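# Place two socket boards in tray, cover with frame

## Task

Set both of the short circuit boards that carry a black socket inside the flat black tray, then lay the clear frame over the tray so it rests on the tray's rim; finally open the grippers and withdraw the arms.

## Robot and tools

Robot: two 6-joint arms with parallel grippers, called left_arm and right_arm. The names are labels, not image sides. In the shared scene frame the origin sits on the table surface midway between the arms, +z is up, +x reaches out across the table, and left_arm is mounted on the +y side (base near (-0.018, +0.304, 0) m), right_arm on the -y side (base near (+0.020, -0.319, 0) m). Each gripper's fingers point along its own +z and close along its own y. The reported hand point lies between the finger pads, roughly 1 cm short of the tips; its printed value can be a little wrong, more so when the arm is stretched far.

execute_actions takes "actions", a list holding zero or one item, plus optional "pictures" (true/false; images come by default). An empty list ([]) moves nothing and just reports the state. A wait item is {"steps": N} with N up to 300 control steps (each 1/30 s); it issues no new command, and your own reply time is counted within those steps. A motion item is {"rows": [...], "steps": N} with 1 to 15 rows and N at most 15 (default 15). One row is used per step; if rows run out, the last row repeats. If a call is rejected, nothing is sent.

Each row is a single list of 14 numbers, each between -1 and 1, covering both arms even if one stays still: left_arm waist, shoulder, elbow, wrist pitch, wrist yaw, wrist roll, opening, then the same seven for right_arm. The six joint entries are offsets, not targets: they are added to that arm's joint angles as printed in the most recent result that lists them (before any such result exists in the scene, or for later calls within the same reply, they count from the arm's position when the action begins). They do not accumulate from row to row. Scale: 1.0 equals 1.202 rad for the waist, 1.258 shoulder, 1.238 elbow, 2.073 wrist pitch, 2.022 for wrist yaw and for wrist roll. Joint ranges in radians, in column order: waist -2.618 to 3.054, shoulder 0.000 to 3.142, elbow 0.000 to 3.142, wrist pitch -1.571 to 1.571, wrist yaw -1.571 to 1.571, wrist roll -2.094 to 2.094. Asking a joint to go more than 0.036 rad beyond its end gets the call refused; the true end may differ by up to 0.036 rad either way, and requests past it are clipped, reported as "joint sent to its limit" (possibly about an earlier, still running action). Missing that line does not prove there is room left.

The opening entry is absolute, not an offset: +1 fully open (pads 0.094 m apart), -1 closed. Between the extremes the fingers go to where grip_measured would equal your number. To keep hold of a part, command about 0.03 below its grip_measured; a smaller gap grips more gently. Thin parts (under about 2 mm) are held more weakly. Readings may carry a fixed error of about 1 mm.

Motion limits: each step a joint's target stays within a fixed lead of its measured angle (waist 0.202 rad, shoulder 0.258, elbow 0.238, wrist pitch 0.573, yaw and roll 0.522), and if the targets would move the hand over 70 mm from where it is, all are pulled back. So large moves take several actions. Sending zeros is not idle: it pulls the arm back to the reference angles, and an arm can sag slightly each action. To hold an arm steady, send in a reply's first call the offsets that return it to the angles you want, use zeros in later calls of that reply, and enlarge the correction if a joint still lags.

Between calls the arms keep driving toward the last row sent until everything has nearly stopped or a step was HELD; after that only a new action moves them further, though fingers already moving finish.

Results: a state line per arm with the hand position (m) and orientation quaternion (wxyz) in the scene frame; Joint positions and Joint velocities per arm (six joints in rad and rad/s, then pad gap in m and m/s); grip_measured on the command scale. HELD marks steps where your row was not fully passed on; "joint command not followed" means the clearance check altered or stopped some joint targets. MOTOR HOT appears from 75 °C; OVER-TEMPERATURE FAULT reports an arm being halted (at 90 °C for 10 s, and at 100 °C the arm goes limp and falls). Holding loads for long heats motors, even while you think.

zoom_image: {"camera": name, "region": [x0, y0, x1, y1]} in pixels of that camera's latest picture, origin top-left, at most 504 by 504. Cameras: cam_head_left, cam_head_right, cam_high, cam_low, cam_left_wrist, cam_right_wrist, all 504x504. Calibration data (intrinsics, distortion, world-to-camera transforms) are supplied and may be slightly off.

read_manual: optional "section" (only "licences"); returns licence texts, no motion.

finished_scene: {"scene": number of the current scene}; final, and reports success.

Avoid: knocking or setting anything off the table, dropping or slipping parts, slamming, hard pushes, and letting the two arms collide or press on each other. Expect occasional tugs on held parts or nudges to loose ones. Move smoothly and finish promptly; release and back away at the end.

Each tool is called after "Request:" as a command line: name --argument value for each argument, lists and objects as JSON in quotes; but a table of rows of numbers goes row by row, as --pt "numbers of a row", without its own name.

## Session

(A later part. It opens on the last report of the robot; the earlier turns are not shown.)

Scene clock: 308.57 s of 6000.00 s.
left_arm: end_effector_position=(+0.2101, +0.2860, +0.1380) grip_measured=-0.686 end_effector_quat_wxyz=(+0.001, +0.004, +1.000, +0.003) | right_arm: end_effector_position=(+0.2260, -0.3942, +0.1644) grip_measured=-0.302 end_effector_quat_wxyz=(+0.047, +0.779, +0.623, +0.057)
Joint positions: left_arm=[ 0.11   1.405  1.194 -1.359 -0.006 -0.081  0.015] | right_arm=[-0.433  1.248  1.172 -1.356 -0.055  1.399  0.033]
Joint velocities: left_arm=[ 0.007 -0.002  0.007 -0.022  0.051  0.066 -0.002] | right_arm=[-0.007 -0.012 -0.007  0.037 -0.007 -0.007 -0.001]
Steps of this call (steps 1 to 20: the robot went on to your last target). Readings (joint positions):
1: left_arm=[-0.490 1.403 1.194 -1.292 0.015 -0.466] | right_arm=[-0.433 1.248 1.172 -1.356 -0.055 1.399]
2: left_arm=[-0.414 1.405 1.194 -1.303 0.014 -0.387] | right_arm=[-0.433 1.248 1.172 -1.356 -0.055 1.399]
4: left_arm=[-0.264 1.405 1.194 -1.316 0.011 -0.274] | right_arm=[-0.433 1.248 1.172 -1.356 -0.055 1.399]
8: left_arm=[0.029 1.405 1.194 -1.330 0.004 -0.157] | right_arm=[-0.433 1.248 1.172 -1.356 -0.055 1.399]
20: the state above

Request:
execute_actions --actions '[{"rows":[[0.5,0.05,0.08,0,0,0.27,-0.73,0,0,0,0,0,0,-0.3],[0.5,0.09,0.13,0,0,0.27,-0.73,0,0,0,0,0,0,-0.3],[0.5,0.13,0.18,0,0,0.27,-0.73,0,0,0,0,0,0,-0.3],[0.5,0.17,0.22,0.02,0,0.27,-0.73,0,0,0,0,0,0,-0.3],[0.5,0.21,0.24,0.04,0,0.27,-0.73,0,0,0,0,0,0,-0.3],[0.5,0.25,0.24,0.06,0,0.27,-0.73,0,0,0,0,0,0,-0.3],[0.5,0.29,0.24,0.09,0,0.27,-0.73,0,0,0,0,0,0,-0.3],[0.5,0.32,0.24,0.11,0,0.27,-0.73,0,0,0,0,0,0,-0.3],[0.5,0.35,0.24,0.13,0,0.27,-0.73,0,0,0,0,0,0,-0.3],[0.5,0.375,0.24,0.142,0,0.27,-0.73,0,0,0,0,0,0,-0.3],[0.5,0.395,0.24,0.142,0,0.27,-0.73,0,0,0,0,0,0,-0.3],[0.5,0.41,0.24,0.142,0,0.27,-0.73,0,0,0,0,0,0,-0.3],[0.5,0.42,0.24,0.142,0,0.27,-0.73,0,0,0,0,0,0,-0.3],[0.5,0.43,0.24,0.142,0,0.27,-0.73,0,0,0,0,0,0,-0.3]]}]' --pictures false

Request:
execute_actions --actions '[{"steps":20}]'

Scene clock: 319.47 s of 6000.00 s.
left_arm: end_effector_position=(+0.2907, +0.4902, +0.0516) grip_measured=-0.686 end_effector_quat_wxyz=(-0.014, -0.053, +0.999, +0.000) | right_arm: end_effector_position=(+0.2262, -0.3937, +0.1644) grip_measured=-0.302 end_effector_quat_wxyz=(+0.047, +0.779, +0.623, +0.059)
Joint positions: left_arm=[ 0.732  1.967  1.477 -1.105 -0.013  0.428  0.015] | right_arm=[-0.433  1.248  1.172 -1.356 -0.058  1.399  0.033]
Joint velocities: left_arm=[-0.085  0.569 -0.002  0.168 -0.051  0.286 -0.001] | right_arm=[ 0.007 -0.002  0.007 -0.051 -0.007 -0.081  0.   ]
Steps of this call (steps 1 to 30: the robot went on to your last target; steps 31 to 90: nothing new was sent; then 7.40 s passed at rest; steps 91 to 105: all 15 steps of this action). Readings (joint positions):
91: left_arm=[0.135 1.413 1.206 -1.370 0.006 0.006] | right_arm=[-0.433 1.248 1.172 -1.356 -0.056 1.399]
92: left_arm=[0.192 1.437 1.239 -1.385 0.012 0.097] | right_arm=[-0.433 1.248 1.172 -1.356 -0.056 1.399]
94: left_arm=[0.327 1.518 1.345 -1.384 0.010 0.221] | right_arm=[-0.433 1.248 1.172 -1.356 -0.057 1.399]
98: left_arm=[0.561 1.685 1.466 -1.273 0.007 0.340] | right_arm=[-0.433 1.248 1.172 -1.356 -0.058 1.399]
105: the state above

Scene clock: 320.13 s of 6000.00 s.
left_arm: end_effector_position=(+0.2981, +0.4878, +0.0480) grip_measured=-0.686 end_effector_quat_wxyz=(-0.008, -0.031, +0.999, +0.003) | right_arm: end_effector_position=(+0.2262, -0.3937, +0.1644) grip_measured=-0.302 end_effector_quat_wxyz=(+0.047, +0.779, +0.623, +0.059)
Joint positions: left_arm=[ 0.716  1.977  1.477 -1.082 -0.013  0.455  0.015] | right_arm=[-0.433  1.248  1.172 -1.356 -0.058  1.399  0.033]
Joint velocities: left_arm=[-0.007 -0.002 -0.012  0.022 -0.037  0.037 -0.   ] | right_arm=[ 0.012 -0.017  0.007 -0.022 -0.081 -0.007  0.001]
Steps of this call (steps 1 to 20: the robot went on to your last target). Readings (joint positions):
1: left_arm=[0.728 1.981 1.477 -1.100 -0.013 0.433] | right_arm=[-0.433 1.248 1.172 -1.356 -0.058 1.399]
2: left_arm=[0.725 1.985 1.477 -1.096 -0.013 0.438] | right_arm=[-0.433 1.248 1.172 -1.356 -0.058 1.399]
4: left_arm=[0.718 1.982 1.477 -1.090 -0.013 0.444] | right_arm=[-0.433 1.248 1.172 -1.356 -0.058 1.399]
8: left_arm=[0.716 1.977 1.477 -1.084 -0.013 0.451] | right_arm=[-0.433 1.248 1.172 -1.356 -0.058 1.399]
20: the state above
camera_calibration (this result's frames):
cam_left_wrist: T_world_to_cam=[[0.16026, -0.986331, -0.0383002, 0.439908], [-0.818368, -0.154464, 0.553547, 0.340399], [-0.551897, -0.0573679, -0.831937, 0.327618], [0, 0, 0, 1]] pos_world=[0.388883, 0.50527, 0.10098]
cam_right_wrist: T_world_to_cam=[[-0.917729, 0.367273, -0.151276, 0.374375], [0.146016, 0.666121, 0.731411, 0.124417], [0.369396, 0.649148, -0.664946, 0.390067], [0, 0, 0, 1]] pos_world=[0.181319, -0.473586, 0.225008]

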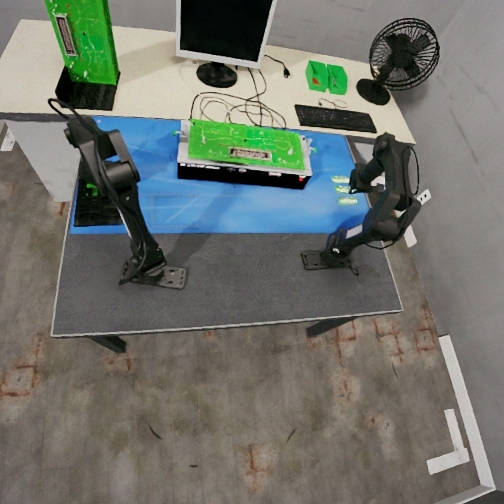

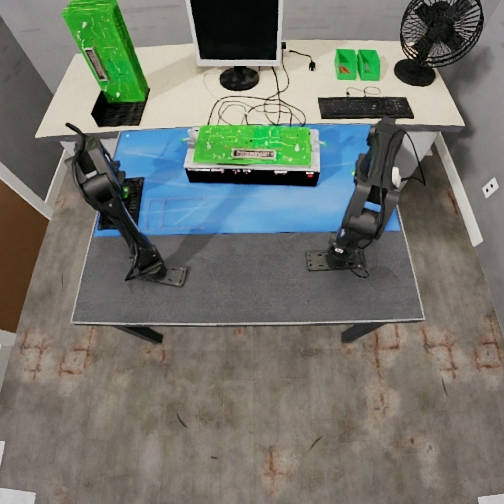

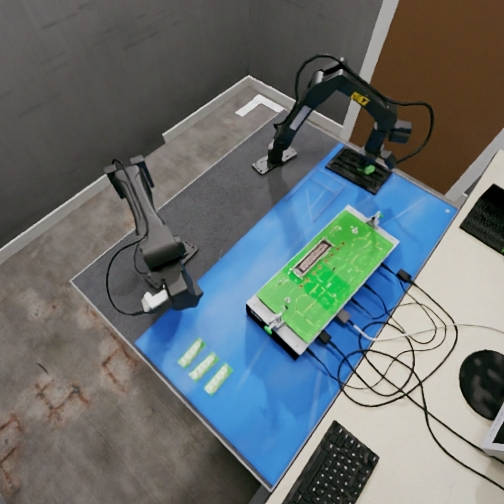

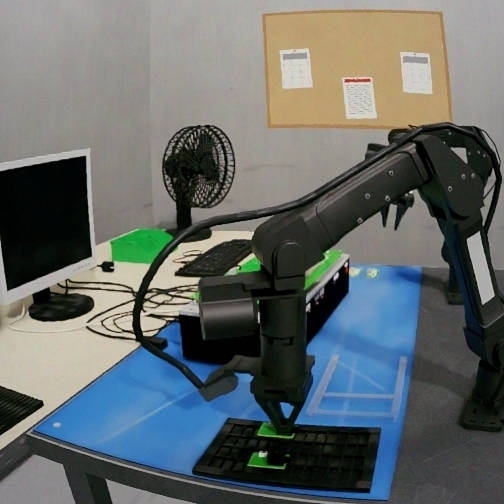

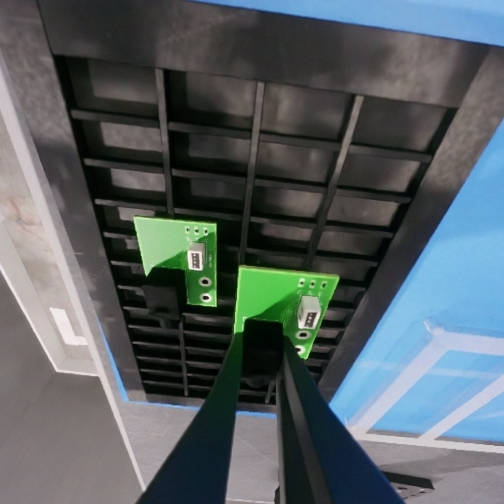

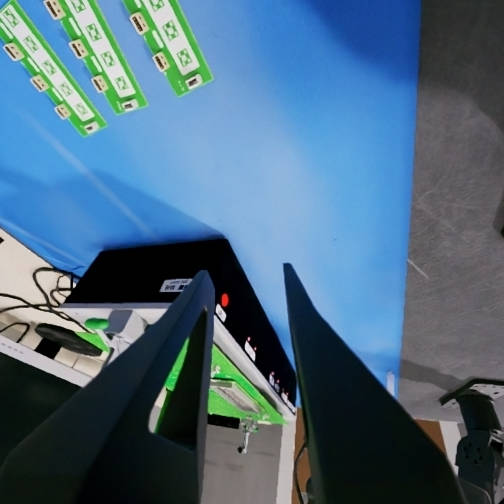

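Request:
execute_actions --actions '[{"rows":[[0,0.01,0,0.006,0,0,-0.73,0,0,0,0,0,0,-0.3],[0,0.018,0,0.012,0,0,-0.73,0,0,0,0,0,0,-0.3],[0,0.026,0,0.018,0,0,-0.73,0,0,0,0,0,0,-0.3],[0,0.033,0,0.024,0,0,-0.73,0,0,0,0,0,0,-0.3],[0,0.039,0,0.03,0,0,-0.73,0,0,0,0,0,0,-0.3],[0,0.044,0,0.034,0,0,-0.73,0,0,0,0,0,0,-0.3],[0,0.048,0,0.036,0,0,-0.73,0,0,0,0,0,0,-0.3],[0,0.052,0,0.038,0,0,-0.73,0,0,0,0,0,0,-0.3]]}]' --pictures false

Request:
execute_actions --actions '[{"rows":[[0,0.012,0,0.004,0,0,-0.73,0,0,0,0,0,0,-0.3]],"steps":12}]' --pictures false

Scene clock: 332.70 s of 6000.00 s.
left_arm: end_effector_position=(+0.3048, +0.4916, +0.0231) grip_measured=-0.686 end_effector_quat_wxyz=(-0.015, -0.031, +0.999, -0.001) | right_arm: end_effector_position=(+0.2264, -0.3933, +0.1645) grip_measured=-0.302 end_effector_quat_wxyz=(+0.046, +0.779, +0.623, +0.060)
Joint positions: left_arm=[ 0.716  2.047  1.477 -1.027 -0.013  0.456  0.015] | right_arm=[-0.433  1.248  1.172 -1.356 -0.061  1.399  0.033]
Joint velocities: left_arm=[-0.017 -0.002 -0.002  0.007 -0.007  0.037 -0.   ] | right_arm=[ 0.012 -0.007 -0.012 -0.081  0.007 -0.022  0.   ]
Steps of this call (steps 1 to 15: the robot went on to your last target; steps 16 to 90: nothing new was sent; then 9.07 s passed at rest; steps 91 to 105: all 15 steps of this action). Readings (joint positions):
91: left_arm=[0.716 1.978 1.477 -1.081 -0.013 0.456] | right_arm=[-0.433 1.248 1.172 -1.356 -0.059 1.399]
92: left_arm=[0.716 1.980 1.477 -1.081 -0.013 0.456] | right_arm=[-0.433 1.248 1.172 -1.356 -0.059 1.399]
94: left_arm=[0.716 1.992 1.477 -1.073 -0.013 0.456] | right_arm=[-0.433 1.248 1.172 -1.356 -0.060 1.399]
98: left_arm=[0.716 2.031 1.477 -1.045 -0.013 0.456] | right_arm=[-0.433 1.248 1.172 -1.356 -0.061 1.399]
105: the state above

Scene clock: 333.10 s of 6000.00 s.
left_arm: end_effector_position=(+0.3048, +0.4916, +0.0231) grip_measured=-0.686 end_effector_quat_wxyz=(-0.015, -0.031, +0.999, -0.001) | right_arm: end_effector_position=(+0.2266, -0.3929, +0.1645) grip_measured=-0.302 end_effector_quat_wxyz=(+0.045, +0.779, +0.623, +0.061)
Joint positions: left_arm=[ 0.716  2.047  1.477 -1.027 -0.013  0.456  0.015] | right_arm=[-0.433  1.248  1.172 -1.356 -0.064  1.399  0.033]
Joint velocities: left_arm=[-0.017  0.007  0.007 -0.066 -0.022  0.007 -0.   ] | right_arm=[ 0.002  0.002  0.002 -0.007 -0.007  0.037 -0.   ]
Steps of this call (steps 1 to 12: all 12 steps of this action). Readings (joint positions):
1: left_arm=[0.716 2.047 1.477 -1.027 -0.013 0.456] | right_arm=[-0.433 1.248 1.172 -1.356 -0.061 1.399]
2: left_arm=[0.716 2.047 1.477 -1.027 -0.013 0.456] | right_arm=[-0.433 1.248 1.172 -1.356 -0.062 1.399]
4: left_arm=[0.716 2.047 1.477 -1.027 -0.013 0.456] | right_arm=[-0.433 1.248 1.172 -1.356 -0.063 1.399]
8: left_arm=[0.716 2.047 1.477 -1.027 -0.013 0.456] | right_arm=[-0.433 1.248 1.172 -1.356 -0.063 1.399]
12: the state above

Request:
execute_actions --actions '[{"rows":[[0,0,0,0,0,0,-0.4,0,0,0,0,0,0,-0.3],[0,0,0,0,0,0,-0.4,0,0,0,0,0,0,-0.3],[0,0,0,0,0,0,-0.4,0,0,0,0,0,0,-0.3],[0,0,0,0,0,0,-0.4,0,0,0,0,0,0,-0.3],[0,0,0,0,0,0,-0.4,0,0,0,0,0,0,-0.3],[0,-0.05,0,-0.03,0,0,-0.4,0,0,0,0,0,0,-0.3],[0,-0.1,0,-0.06,0,0,-0.4,0,0,0,0,0,0,-0.3],[0,-0.18,0,-0.1,0,0,-0.4,0,0,0,0,0,0,-0.3]],"steps":15}]'

Scene clock: 358.53 s of 6000.00 s.
left_arm: end_effector_position=(+0.2778, +0.4762, +0.1008) grip_measured=-0.402 end_effector_quat_wxyz=(+0.011, -0.031, +0.999, +0.013) | right_arm: end_effector_position=(+0.2268, -0.3924, +0.1645) grip_measured=-0.302 end_effector_quat_wxyz=(+0.045, +0.779, +0.623, +0.062)
Joint positions: left_arm=[ 0.716  1.813  1.47  -1.197 -0.013  0.456  0.028] | right_arm=[-0.433  1.248  1.172 -1.356 -0.066  1.399  0.033]
Joint velocities: left_arm=[ 0.012 -0.081  0.012 -0.227 -0.022  0.051 -0.001] | right_arm=[-0.017 -0.007  0.007  0.007  0.066 -0.066 -0.   ]
Steps of this call (steps 1 to 15: the robot went on to your last target; steps 16 to 90: nothing new was sent; then 21.93 s passed at rest; steps 91 to 105: all 15 steps of this action). Readings (joint positions):
91: left_arm=[0.716 2.047 1.477 -1.028 -0.013 0.456] | right_arm=[-0.433 1.248 1.172 -1.356 -0.064 1.399]
92: left_arm=[0.716 2.047 1.477 -1.028 -0.013 0.456] | right_arm=[-0.433 1.248 1.172 -1.356 -0.065 1.399]
94: left_arm=[0.716 2.047 1.477 -1.028 -0.013 0.456] | right_arm=[-0.433 1.248 1.172 -1.356 -0.065 1.399]
98: left_arm=[0.716 2.013 1.469 -1.066 -0.013 0.456] | right_arm=[-0.433 1.248 1.172 -1.356 -0.066 1.399]
105: the state above
camera_calibration (this result's frames):
cam_left_wrist: T_world_to_cam=[[0.161564, -0.985435, -0.0530466, 0.434482], [-0.838173, -0.165397, 0.51972, 0.306884], [-0.520925, -0.0395061, -0.852688, 0.344692], [0, 0, 0, 1]] pos_world=[0.366584, 0.492529, 0.157469]
cam_right_wrist: T_world_to_cam=[[-0.91767, 0.367365, -0.151411, 0.374445], [0.143025, 0.660912, 0.736708, 0.121157], [0.37071, 0.654399, -0.659041, 0.389861], [0, 0, 0, 1]] pos_world=[0.181763, -0.472757, 0.224372]

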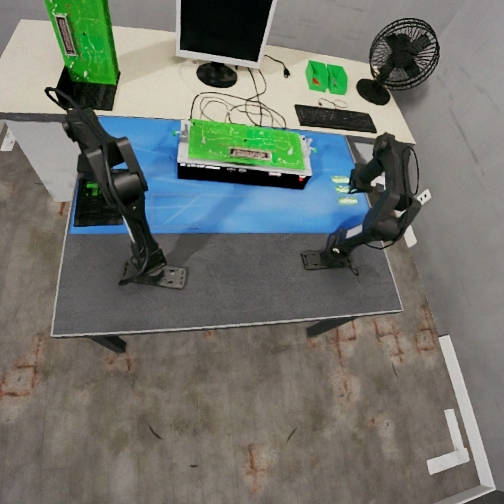

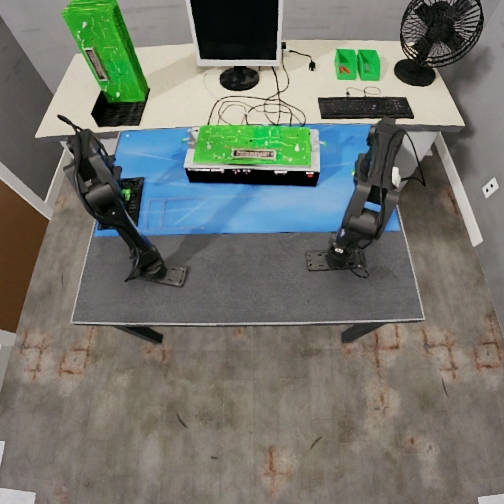

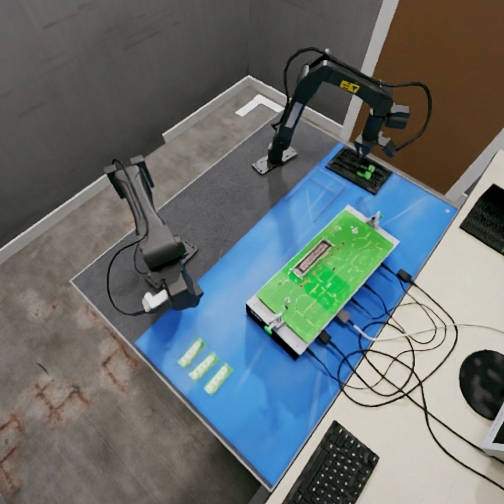

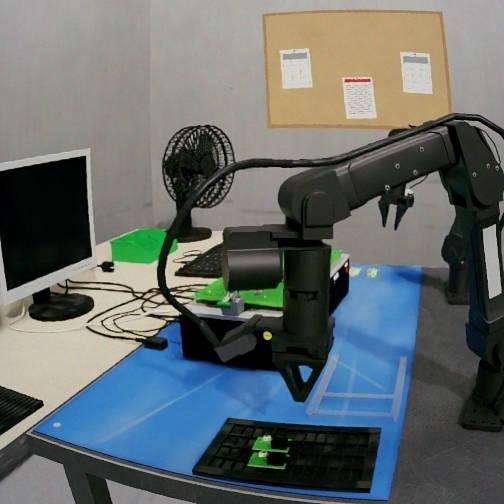

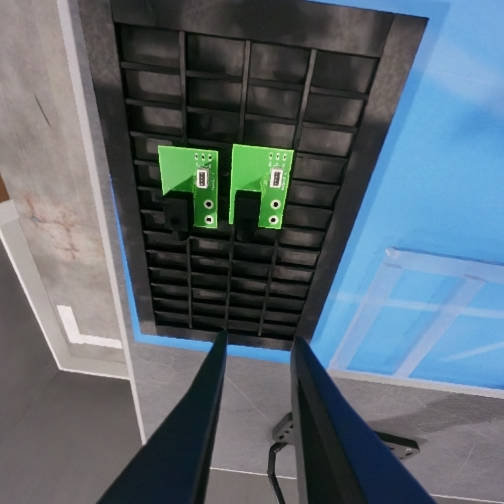

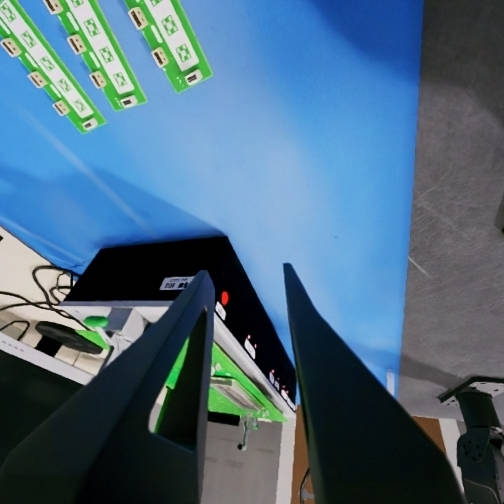

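Request:
execute_actions --actions '[{"rows":[[-0.08,-0.06,-0.05,0,0,-0.04,-0.3,0,0,0,0,0,0,-0.3],[-0.16,-0.12,-0.13,0.02,0,-0.08,-0.3,0,0,0,0,0,0,-0.3],[-0.25,-0.18,-0.22,0.04,0,-0.13,-0.3,0,0,0,0,0,0,-0.3],[-0.363,-0.243,-0.36,0.07,0.006,-0.186,-0.3,0,0,0,0,0,0,-0.3]],"steps":15}]' --pictures false

Request:
execute_actions --actions '[{"steps":15}]'

Scene clock: 369.10 s of 6000.00 s.
left_arm: end_effector_position=(+0.2290, +0.3223, +0.0675) grip_measured=-0.302 end_effector_quat_wxyz=(-0.008, +0.018, +1.000, -0.004) | right_arm: end_effector_position=(+0.2269, -0.3920, +0.1645) grip_measured=-0.302 end_effector_quat_wxyz=(+0.044, +0.779, +0.623, +0.063)
Joint positions: left_arm=[ 0.272  1.527  1.02  -1.081  0.007  0.111  0.033] | right_arm=[-0.433  1.248  1.172 -1.356 -0.069  1.399  0.033]
Joint velocities: left_arm=[ 0.032 -0.017 -0.012  0.139 -0.081 -0.198  0.   ] | right_arm=[-0.007  0.002 -0.012 -0.022 -0.022 -0.007  0.   ]
Steps of this call (steps 1 to 30: the robot went on to your last target; steps 31 to 90: nothing new was sent; then 7.07 s passed at rest; steps 91 to 105: all 15 steps of this action). Readings (joint positions):
91: left_arm=[0.708 1.814 1.459 -1.215 -0.017 0.444] | right_arm=[-0.433 1.248 1.172 -1.356 -0.067 1.399]
92: left_arm=[0.682 1.789 1.420 -1.187 -0.025 0.417] | right_arm=[-0.433 1.248 1.172 -1.356 -0.067 1.399]
94: left_arm=[0.577 1.689 1.280 -1.129 -0.029 0.332] | right_arm=[-0.433 1.248 1.172 -1.356 -0.068 1.399]
98: left_arm=[0.299 1.530 1.050 -1.104 -0.003 0.193] | right_arm=[-0.433 1.248 1.172 -1.356 -0.069 1.399]
105: the state above

Scene clock: 369.60 s of 6000.00 s.
left_arm: end_effector_position=(+0.2321, +0.3227, +0.0675) grip_measured=-0.302 end_effector_quat_wxyz=(-0.002, +0.007, +1.000, -0.003) | right_arm: end_effector_position=(+0.2269, -0.3920, +0.1645) grip_measured=-0.302 end_effector_quat_wxyz=(+0.044, +0.779, +0.623, +0.063)
Joint positions: left_arm=[ 0.273  1.527  1.02  -1.069  0.006  0.089  0.033] | right_arm=[-0.433  1.248  1.172 -1.356 -0.069  1.399  0.033]
Joint velocities: left_arm=[-0.012  0.002  0.007  0.007 -0.007  0.022 -0.001] | right_arm=[-0.022  0.017  0.007  0.022 -0.022 -0.022  0.001]
Steps of this call (steps 1 to 15: the robot went on to your last target). Readings (joint positions):
1: left_arm=[0.273 1.527 1.020 -1.078 0.006 0.106] | right_arm=[-0.433 1.248 1.172 -1.356 -0.069 1.399]
2: left_arm=[0.273 1.527 1.020 -1.076 0.006 0.103] | right_arm=[-0.433 1.248 1.172 -1.356 -0.069 1.399]
4: left_arm=[0.273 1.527 1.020 -1.073 0.006 0.098] | right_arm=[-0.433 1.248 1.172 -1.356 -0.069 1.399]
8: left_arm=[0.273 1.527 1.020 -1.070 0.006 0.092] | right_arm=[-0.433 1.248 1.172 -1.356 -0.069 1.399]
15: the state above
camera_calibration (this result's frames):
cam_left_wrist: T_world_to_cam=[[0.0839643, -0.996184, -0.0238113, 0.308304], [-0.83392, -0.0833279, 0.545558, 0.231251], [-0.54546, -0.0259507, -0.837735, 0.286703], [0, 0, 0, 1]] pos_world=[0.323344, 0.333837, 0.121361]
cam_right_wrist: T_world_to_cam=[[-0.91765, 0.367396, -0.151456, 0.374469], [0.142026, 0.659166, 0.738464, 0.120071], [0.371143, 0.656141, -0.657063, 0.389787], [0, 0, 0, 1]] pos_world=[0.181912, -0.47248, 0.224162]

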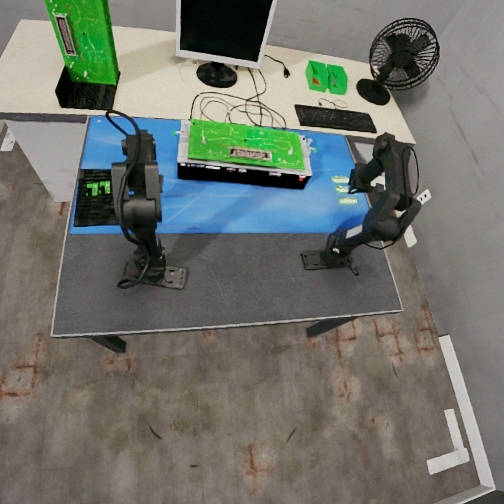

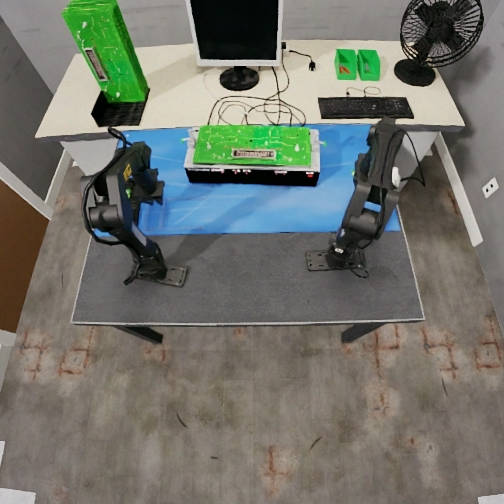

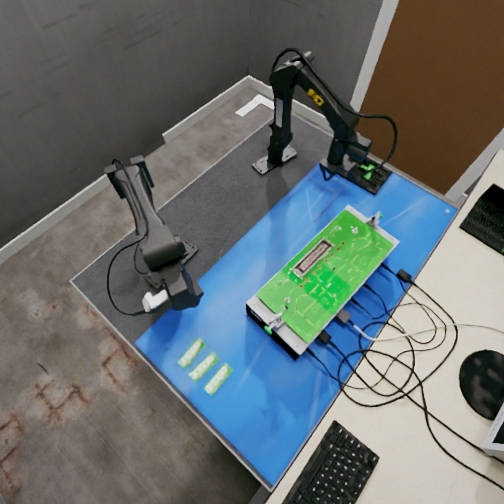

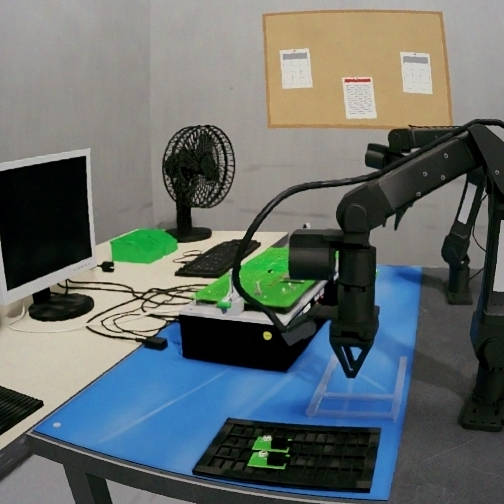

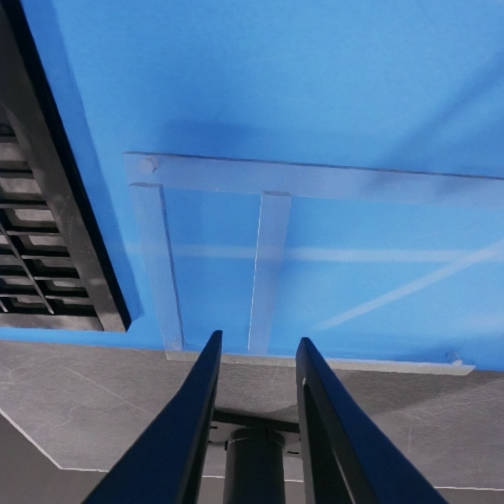

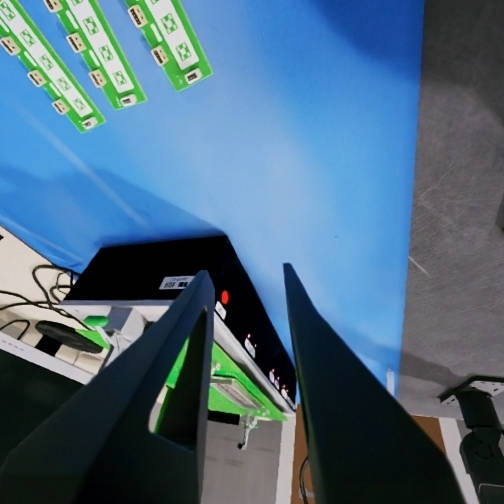

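Request:
execute_actions --actions '[{"rows":[[0,0.005,-0.02,0.02,0,0,-0.3,0,0,0,0,0,0,-0.3],[0,0.01,-0.04,0.04,0,0,-0.3,0,0,0,0,0,0,-0.3],[0,0.015,-0.06,0.06,0,0,-0.3,0,0,0,0,0,0,-0.3],[0,0.02,-0.08,0.08,0,0,-0.3,0,0,0,0,0,0,-0.3],[0,0.028,-0.1,0.1,0,0,-0.3,0,0,0,0,0,0,-0.3],[0,0.035,-0.12,0.115,0,0,-0.3,0,0,0,0,0,0,-0.3],[0,0.042,-0.14,0.118,0,0,-0.3,0,0,0,0,0,0,-0.3]],"steps":15}]' --pictures false

Request:
execute_actions --actions '[{"steps":10}]'

Request:
zoom_image --camera "cam_low" --region '[280,330,430,450]'

Scene clock: 381.13 s of 6000.00 s.
left_arm: end_effector_position=(+0.2174, +0.3216, +0.0122) grip_measured=-0.302 end_effector_quat_wxyz=(-0.017, +0.007, +1.000, -0.005) | right_arm: end_effector_position=(+0.2271, -0.3915, +0.1646) grip_measured=-0.302 end_effector_quat_wxyz=(+0.044, +0.778, +0.623, +0.065)
Joint positions: left_arm=[ 0.273  1.585  0.84  -0.86   0.006  0.089  0.033] | right_arm=[-0.433  1.248  1.172 -1.356 -0.072  1.399  0.033]
Joint velocities: left_arm=[ 0.017  0.012  0.002  0.095 -0.022 -0.022 -0.001] | right_arm=[-0.002 -0.002  0.007  0.095 -0.037 -0.037  0.   ]
Steps of this call (steps 1 to 15: the robot went on to your last target; steps 16 to 90: nothing new was sent; then 8.03 s passed at rest; steps 91 to 105: all 15 steps of this action). Readings (joint positions):
91: left_arm=[0.273 1.527 1.017 -1.064 0.006 0.089] | right_arm=[-0.433 1.248 1.172 -1.356 -0.069 1.399]
92: left_arm=[0.273 1.527 1.009 -1.052 0.006 0.089] | right_arm=[-0.433 1.248 1.172 -1.356 -0.070 1.399]
94: left_arm=[0.273 1.528 0.972 -1.008 0.006 0.089] | right_arm=[-0.433 1.248 1.172 -1.356 -0.071 1.399]
98: left_arm=[0.273 1.562 0.876 -0.910 0.006 0.089] | right_arm=[-0.433 1.248 1.172 -1.356 -0.071 1.399]
105: the state above

Scene clock: 381.47 s of 6000.00 s.
left_arm: end_effector_position=(+0.2219, +0.3219, +0.0121) grip_measured=-0.302 end_effector_quat_wxyz=(-0.008, +0.007, +1.000, -0.004) | right_arm: end_effector_position=(+0.2271, -0.3915, +0.1646) grip_measured=-0.302 end_effector_quat_wxyz=(+0.044, +0.778, +0.623, +0.065)
Joint positions: left_arm=[ 0.273  1.585  0.84  -0.842  0.006  0.089  0.033] | right_arm=[-0.433  1.248  1.172 -1.356 -0.072  1.399  0.033]
Joint velocities: left_arm=[ 0.012 -0.012 -0.007  0.007  0.051  0.007  0.   ] | right_arm=[-0.007 -0.002  0.002  0.007  0.007  0.066 -0.   ]
Steps of this call (steps 1 to 10: the robot went on to your last target). Readings (joint positions):
1: left_arm=[0.273 1.585 0.840 -0.856 0.006 0.089] | right_arm=[-0.433 1.248 1.172 -1.356 -0.072 1.399]
2: left_arm=[0.273 1.585 0.840 -0.852 0.006 0.089] | right_arm=[-0.433 1.248 1.172 -1.356 -0.072 1.399]
4: left_arm=[0.273 1.585 0.840 -0.848 0.006 0.089] | right_arm=[-0.433 1.248 1.172 -1.356 -0.072 1.399]
8: left_arm=[0.273 1.585 0.840 -0.843 0.006 0.089] | right_arm=[-0.433 1.248 1.172 -1.356 -0.072 1.399]
10: the state above
camera_calibration (this result's frames):
cam_left_wrist: T_world_to_cam=[[0.0844335, -0.996142, -0.0239391, 0.306965], [-0.82715, -0.0834654, 0.555748, 0.251399], [-0.555602, -0.0271225, -0.831006, 0.237291], [0, 0, 0, 1]] pos_world=[0.313866, 0.3332, 0.064824]
cam_right_wrist: T_world_to_cam=[[-0.91763, 0.367426, -0.1515, 0.374492], [0.141025, 0.657416, 0.740214, 0.118986], [0.371573, 0.657877, -0.655081, 0.389709], [0, 0, 0, 1]] pos_world=[0.18206, -0.472202, 0.223952]

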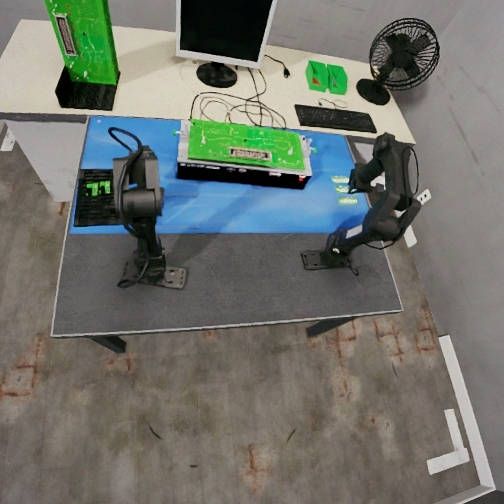

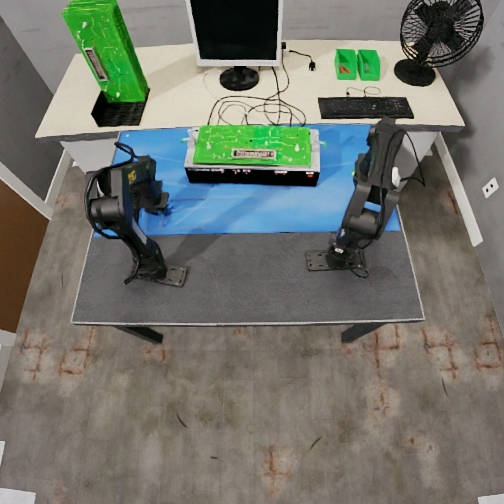

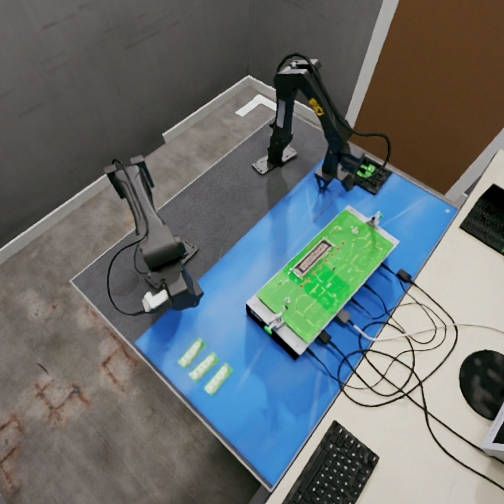

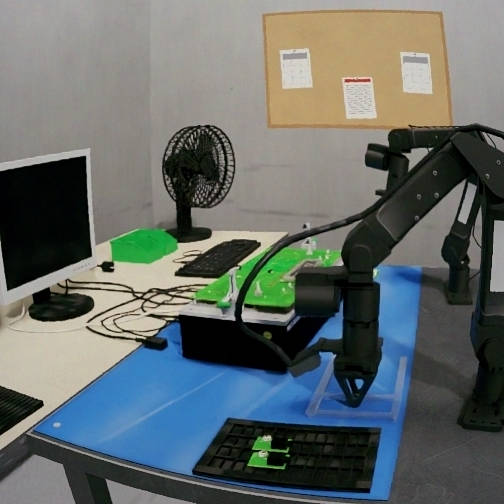

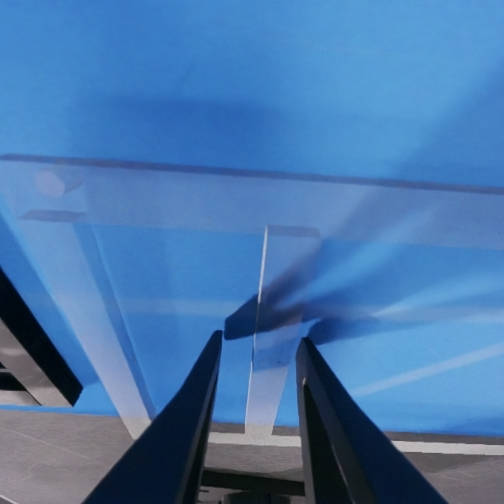

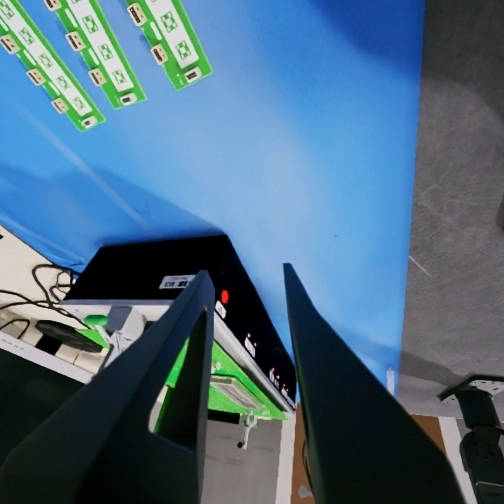

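Region (280, 330, 430, 450) of cam_low's 504x504 image, scaled by 3.360, with more detail than that image has; it fills the top 403 rows of this view, and the rest is white.

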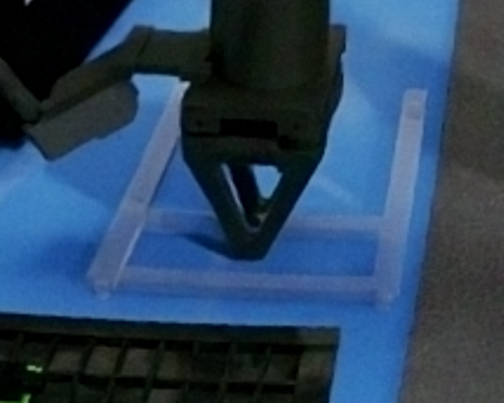

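Request:
execute_actions --actions '[{"rows":[[-0.022,0,0,0.004,0,-0.01,-0.3,0,0,0,0,0,0,-0.3],[-0.022,0,0,0.004,0,-0.01,-0.4,0,0,0,0,0,0,-0.3],[-0.022,0,0,0.004,0,-0.01,-0.5,0,0,0,0,0,0,-0.3],[-0.022,0,0,0.004,0,-0.01,-0.55,0,0,0,0,0,0,-0.3],[-0.022,0,0,0.004,0,-0.01,-0.6,0,0,0,0,0,0,-0.3],[-0.022,0,0,0.004,0,-0.01,-0.65,0,0,0,0,0,0,-0.3],[-0.022,0,0,0.004,0,-0.01,-0.7,0,0,0,0,0,0,-0.3],[-0.022,0,0,0.004,0,-0.01,-0.75,0,0,0,0,0,0,-0.3],[-0.022,0,0,0.004,0,-0.01,-0.79,0,0,0,0,0,0,-0.3]],"steps":15}]' --pictures false

Scene clock: 390.93 s of 6000.00 s.
left_arm: end_effector_position=(+0.2226, +0.3175, +0.0121) grip_measured=-0.718 end_effector_quat_wxyz=(-0.007, +0.011, +1.000, -0.003) | right_arm: end_effector_position=(+0.2273, -0.3911, +0.1646) grip_measured=-0.302 end_effector_quat_wxyz=(+0.043, +0.778, +0.623, +0.066)
Joint positions: left_arm=[ 0.253  1.585  0.84  -0.841  0.005  0.077  0.013] | right_arm=[-0.433  1.248  1.172 -1.356 -0.074  1.399  0.033]
Joint velocities: left_arm=[-0.002  0.007  0.017  0.007 -0.051 -0.022  0.002] | right_arm=[ 0.002  0.002  0.012 -0.007 -0.022 -0.022  0.001]
Steps of this call (steps 1 to 30: the robot went on to your last target; steps 31 to 90: nothing new was sent; then 5.97 s passed at rest; steps 91 to 105: all 15 steps of this action). Readings (joint positions):
91: left_arm=[0.271 1.585 0.840 -0.841 0.006 0.087] | right_arm=[-0.433 1.248 1.172 -1.356 -0.072 1.399]
92: left_arm=[0.266 1.585 0.840 -0.841 0.006 0.085] | right_arm=[-0.433 1.248 1.172 -1.356 -0.072 1.399]
94: left_arm=[0.257 1.585 0.840 -0.841 0.006 0.082] | right_arm=[-0.433 1.248 1.172 -1.356 -0.073 1.399]
98: left_arm=[0.253 1.585 0.840 -0.841 0.005 0.079] | right_arm=[-0.433 1.248 1.172 -1.356 -0.074 1.399]
105: the state above

Lift gently.

Request:
execute_actions --actions '[{"rows":[[0,0,0.01,0,0,0,-0.78,0,0,0,0,0,0,-0.3],[0,-0.004,0.02,-0.01,0,0,-0.78,0,0,0,0,0,0,-0.3],[0,-0.008,0.035,-0.02,0,0,-0.78,0,0,0,0,0,0,-0.3],[0,-0.012,0.05,-0.035,0,0,-0.78,0,0,0,0,0,0,-0.3],[0,-0.016,0.065,-0.05,0,0,-0.78,0,0,0,0,0,0,-0.3],[0,-0.02,0.08,-0.06,0,0,-0.78,0,0,0,0,0,0,-0.3],[0,-0.025,0.095,-0.07,0,0,-0.78,0,0,0,0,0,0,-0.3],[0,-0.03,0.11,-0.08,0,0,-0.78,0,0,0,0,0,0,-0.3],[0,-0.035,0.125,-0.09,0,0,-0.78,0,0,0,0,0,0,-0.3],[0,-0.04,0.14,-0.1,0,0,-0.78,0,0,0,0,0,0,-0.3],[0,-0.05,0.16,-0.115,0,0,-0.78,0,0,0,0,0,0,-0.3]],"steps":15}]'

Scene clock: 398.67 s of 6000.00 s.
left_arm: end_effector_position=(+0.2410, +0.3186, +0.0621) grip_measured=-0.718 end_effector_quat_wxyz=(+0.008, +0.011, +1.000, -0.002) | right_arm: end_effector_position=(+0.2275, -0.3907, +0.1646) grip_measured=-0.302 end_effector_quat_wxyz=(+0.042, +0.778, +0.623, +0.067)
Joint positions: left_arm=[ 0.253  1.547  1.017 -1.025  0.005  0.077  0.013] | right_arm=[-0.433  1.248  1.172 -1.356 -0.077  1.399  0.033]
Joint velocities: left_arm=[-0.007 -0.12   0.09  -0.286 -0.022 -0.051 -0.   ] | right_arm=[ 0.007 -0.037 -0.002  0.022  0.007 -0.037 -0.001]
Steps of this call (steps 1 to 15: the robot went on to your last target; steps 16 to 90: nothing new was sent; then 4.23 s passed at rest; steps 91 to 105: all 15 steps of this action). Readings (joint positions):
91: left_arm=[0.253 1.585 0.840 -0.841 0.005 0.077] | right_arm=[-0.433 1.248 1.172 -1.356 -0.075 1.399]
92: left_arm=[0.253 1.585 0.840 -0.842 0.005 0.077] | right_arm=[-0.433 1.248 1.172 -1.356 -0.075 1.399]
94: left_arm=[0.253 1.585 0.849 -0.859 0.005 0.077] | right_arm=[-0.433 1.248 1.172 -1.356 -0.076 1.399]
98: left_arm=[0.253 1.585 0.913 -0.931 0.005 0.077] | right_arm=[-0.433 1.248 1.172 -1.356 -0.076 1.399]
105: the state above
camera_calibration (this result's frames):
cam_left_wrist: T_world_to_cam=[[0.0772278, -0.99672, -0.0241916, 0.305107], [-0.84528, -0.0783226, 0.528552, 0.243525], [-0.528713, -0.0203702, -0.848556, 0.281768], [0, 0, 0, 1]] pos_world=[0.331259, 0.32892, 0.117762]
cam_right_wrist: T_world_to_cam=[[-0.917594, 0.367484, -0.151583, 0.374536], [0.139164, 0.654153, 0.74345, 0.11697], [0.372364, 0.66109, -0.651387, 0.389558], [0, 0, 0, 1]] pos_world=[0.182336, -0.471685, 0.223565]

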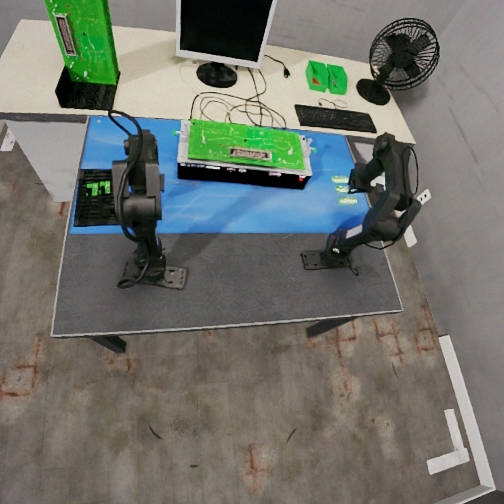

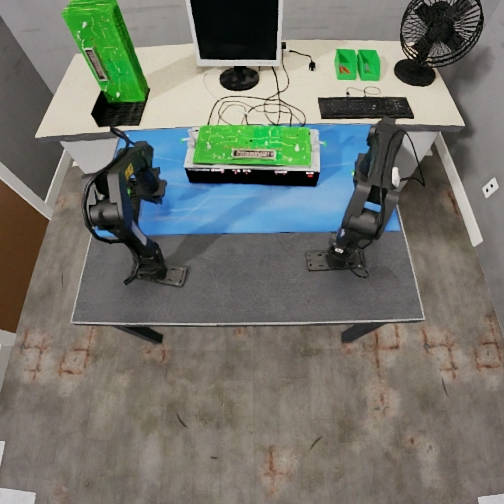

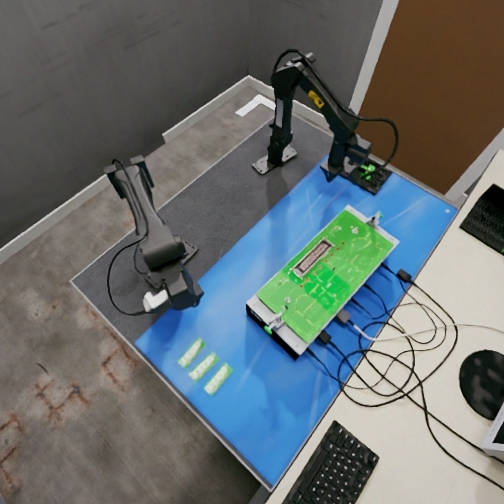

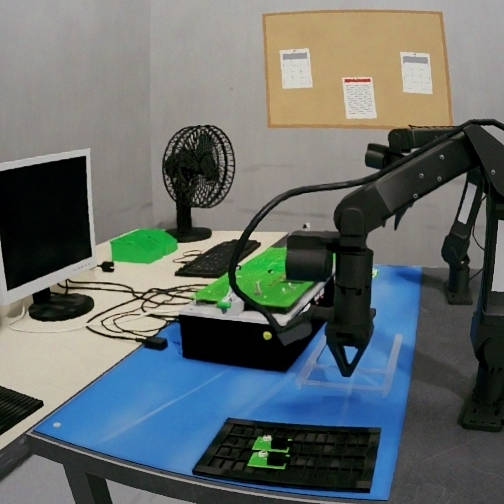

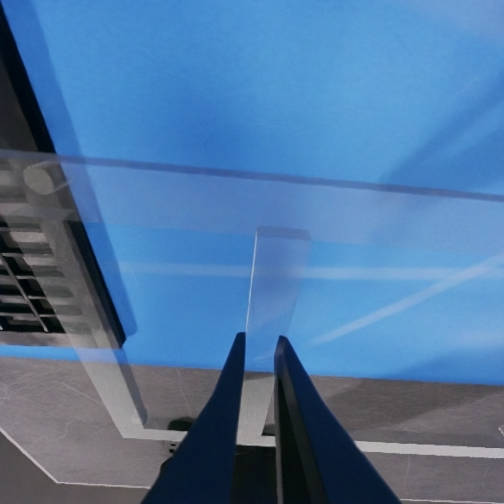

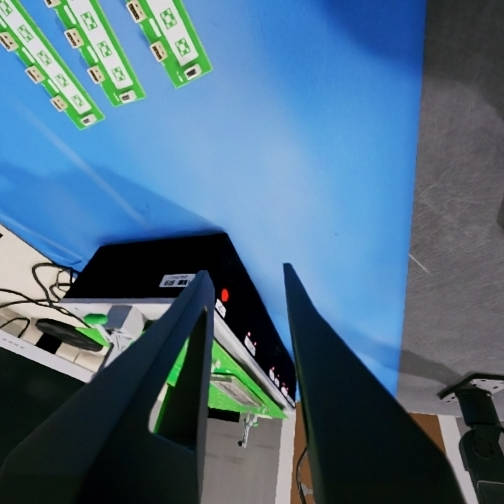

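Request:
execute_actions --actions '[{"rows":[[0.03,0,0.02,-0.03,0,0.02,-0.78,0,0,0,0,0,0,-0.3],[0.06,0,0.03,-0.03,0,0.04,-0.78,0,0,0,0,0,0,-0.3],[0.1,0.01,0.05,-0.04,0,0.06,-0.78,0,0,0,0,0,0,-0.3],[0.14,0.02,0.07,-0.04,0,0.08,-0.78,0,0,0,0,0,0,-0.3],[0.18,0.03,0.09,-0.04,0,0.1,-0.78,0,0,0,0,0,0,-0.3],[0.22,0.04,0.11,-0.05,0,0.12,-0.78,0,0,0,0,0,0,-0.3],[0.26,0.05,0.13,-0.05,0,0.14,-0.78,0,0,0,0,0,0,-0.3],[0.3,0.06,0.15,-0.055,0,0.16,-0.78,0,0,0,0,0,0,-0.3],[0.34,0.07,0.17,-0.055,0,0.18,-0.78,0,0,0,0,0,0,-0.3],[0.38,0.08,0.19,-0.055,0,0.18,-0.78,0,0,0,0,0,0,-0.3],[0.42,0.09,0.2,-0.055,0,0.18,-0.78,0,0,0,0,0,0,-0.3],[0.45,0.1,0.21,-0.055,0,0.18,-0.78,0,0,0,0,0,0,-0.3],[0.47,0.11,0.22,-0.055,0,0.18,-0.78,0,0,0,0,0,0,-0.3],[0.488,0.12,0.22,-0.055,0,0.18,-0.78,0,0,0,0,0,0,-0.3]],"steps":15}]' --pictures false

Request:
execute_actions --actions '[{"rows":[[0,0,0,0,0,-0.03,-0.78,0,0,0,0,0,0,-0.3],[0,0,0,0,0,-0.07,-0.78,0,0,0,0,0,0,-0.3],[0,0,0,0,0,-0.11,-0.78,0,0,0,0,0,0,-0.3],[0,0,0,0,0,-0.15,-0.78,0,0,0,0,0,0,-0.3],[0,0,0,0,0,-0.2,-0.78,0,0,0,0,0,0,-0.3],[0,0,0,0,0,-0.25,-0.78,0,0,0,0,0,0,-0.3],[0,0,0,0,0,-0.3,-0.78,0,0,0,0,0,0,-0.3],[0,0,0,0,0,-0.35,-0.78,0,0,0,0,0,0,-0.3],[0,0,0,0,0,-0.4,-0.78,0,0,0,0,0,0,-0.3],[0,0,0,0,0,-0.45,-0.78,0,0,0,0,0,0,-0.3],[0,0,0,0,0,-0.5,-0.78,0,0,0,0,0,0,-0.3],[0,0,0,0,0,-0.55,-0.78,0,0,0,0,0,0,-0.3],[0,0,0,0,0,-0.6,-0.78,0,0,0,0,0,0,-0.3],[0,0,0,0,0,-0.65,-0.78,0,0,0,0,0,0,-0.3],[0,0,0,0,0,-0.69,-0.78,0,0,0,0,0,0,-0.3]],"steps":15}]' --pictures false

Request:
execute_actions --actions '[{"steps":25}]' --pictures false

Scene clock: 424.10 s of 6000.00 s.
left_arm: end_effector_position=(+0.2315, +0.4855, +0.0887) grip_measured=-0.719 end_effector_quat_wxyz=(+0.020, -0.116, +0.993, +0.010) | right_arm: end_effector_position=(+0.2276, -0.3904, +0.1647) grip_measured=-0.302 end_effector_quat_wxyz=(+0.042, +0.778, +0.623, +0.068)
Joint positions: left_arm=[ 0.825  1.68   1.265 -1.11   0.002  0.394  0.013] | right_arm=[-0.433  1.248  1.172 -1.356 -0.079  1.399  0.033]
Joint velocities: left_arm=[ 0.676  0.252  0.095 -0.051 -0.11   0.212  0.001] | right_arm=[ 0.017  0.002 -0.007 -0.007  0.022 -0.007  0.   ]
Steps of this call (steps 1 to 30: the robot went on to your last target; steps 31 to 90: nothing new was sent; then 21.93 s passed at rest; steps 91 to 105: all 15 steps of this action). Readings (joint positions):
91: left_arm=[0.257 1.544 1.018 -1.070 0.007 0.082] | right_arm=[-0.433 1.248 1.172 -1.356 -0.077 1.399]
92: left_arm=[0.268 1.544 1.018 -1.071 0.009 0.095] | right_arm=[-0.433 1.248 1.172 -1.356 -0.077 1.399]
94: left_arm=[0.325 1.553 1.036 -1.089 0.013 0.135] | right_arm=[-0.433 1.248 1.172 -1.356 -0.078 1.399]
98: left_arm=[0.521 1.602 1.133 -1.108 0.013 0.253] | right_arm=[-0.433 1.248 1.172 -1.356 -0.079 1.399]
105: the state above

Scene clock: 424.60 s of 6000.00 s.
left_arm: end_effector_position=(+0.2295, +0.4876, +0.0861) grip_measured=-0.720 end_effector_quat_wxyz=(+0.018, -0.580, +0.814, +0.002) | right_arm: end_effector_position=(+0.2278, -0.3899, +0.1647) grip_measured=-0.302 end_effector_quat_wxyz=(+0.041, +0.778, +0.623, +0.069)
Joint positions: left_arm=[ 0.831  1.688  1.263 -1.11  -0.003 -0.605  0.013] | right_arm=[-0.433  1.248  1.172 -1.356 -0.082  1.399  0.033]
Joint velocities: left_arm=[-0.022  0.002 -0.007  0.007  0.066 -2.659  0.   ] | right_arm=[ 0.007  0.012 -0.002 -0.022 -0.022 -0.022  0.   ]
Steps of this call (steps 1 to 15: all 15 steps of this action). Readings (joint positions):
1: left_arm=[0.842 1.685 1.265 -1.109 -0.003 0.386] | right_arm=[-0.433 1.248 1.172 -1.356 -0.079 1.399]
2: left_arm=[0.847 1.688 1.264 -1.109 -0.006 0.365] | right_arm=[-0.433 1.248 1.172 -1.356 -0.080 1.399]
4: left_arm=[0.841 1.688 1.263 -1.110 -0.006 0.288] | right_arm=[-0.433 1.248 1.172 -1.356 -0.080 1.399]
8: left_arm=[0.831 1.688 1.263 -1.110 -0.005 0.024] | right_arm=[-0.433 1.248 1.172 -1.356 -0.081 1.399]
15: the state above

Scene clock: 425.43 s of 6000.00 s.
left_arm: end_effector_position=(+0.2298, +0.4871, +0.0861) grip_measured=-0.721 end_effector_quat_wxyz=(-0.018, +0.726, -0.688, +0.003) | right_arm: end_effector_position=(+0.2278, -0.3899, +0.1647) grip_measured=-0.302 end_effector_quat_wxyz=(+0.041, +0.778, +0.623, +0.069)
Joint positions: left_arm=[ 0.831  1.688  1.263 -1.11   0.    -0.991  0.013] | right_arm=[-0.433  1.248  1.172 -1.356 -0.082  1.399  0.033]
Joint velocities: left_arm=[-0.002 -0.017 -0.007 -0.095  0.037 -0.022 -0.   ] | right_arm=[ 0.002 -0.002  0.007 -0.022 -0.066  0.022 -0.   ]
Steps of this call (steps 1 to 25: the robot went on to your last target). Readings (joint positions):
1: left_arm=[0.831 1.688 1.263 -1.110 -0.003 -0.684] | right_arm=[-0.433 1.248 1.172 -1.356 -0.082 1.399]
2: left_arm=[0.831 1.688 1.263 -1.110 -0.003 -0.746] | right_arm=[-0.433 1.248 1.172 -1.356 -0.082 1.399]
4: left_arm=[0.831 1.688 1.263 -1.110 -0.003 -0.836] | right_arm=[-0.433 1.248 1.172 -1.356 -0.082 1.399]
8: left_arm=[0.831 1.688 1.263 -1.110 -0.001 -0.929] | right_arm=[-0.433 1.248 1.172 -1.356 -0.082 1.399]
25: the state above


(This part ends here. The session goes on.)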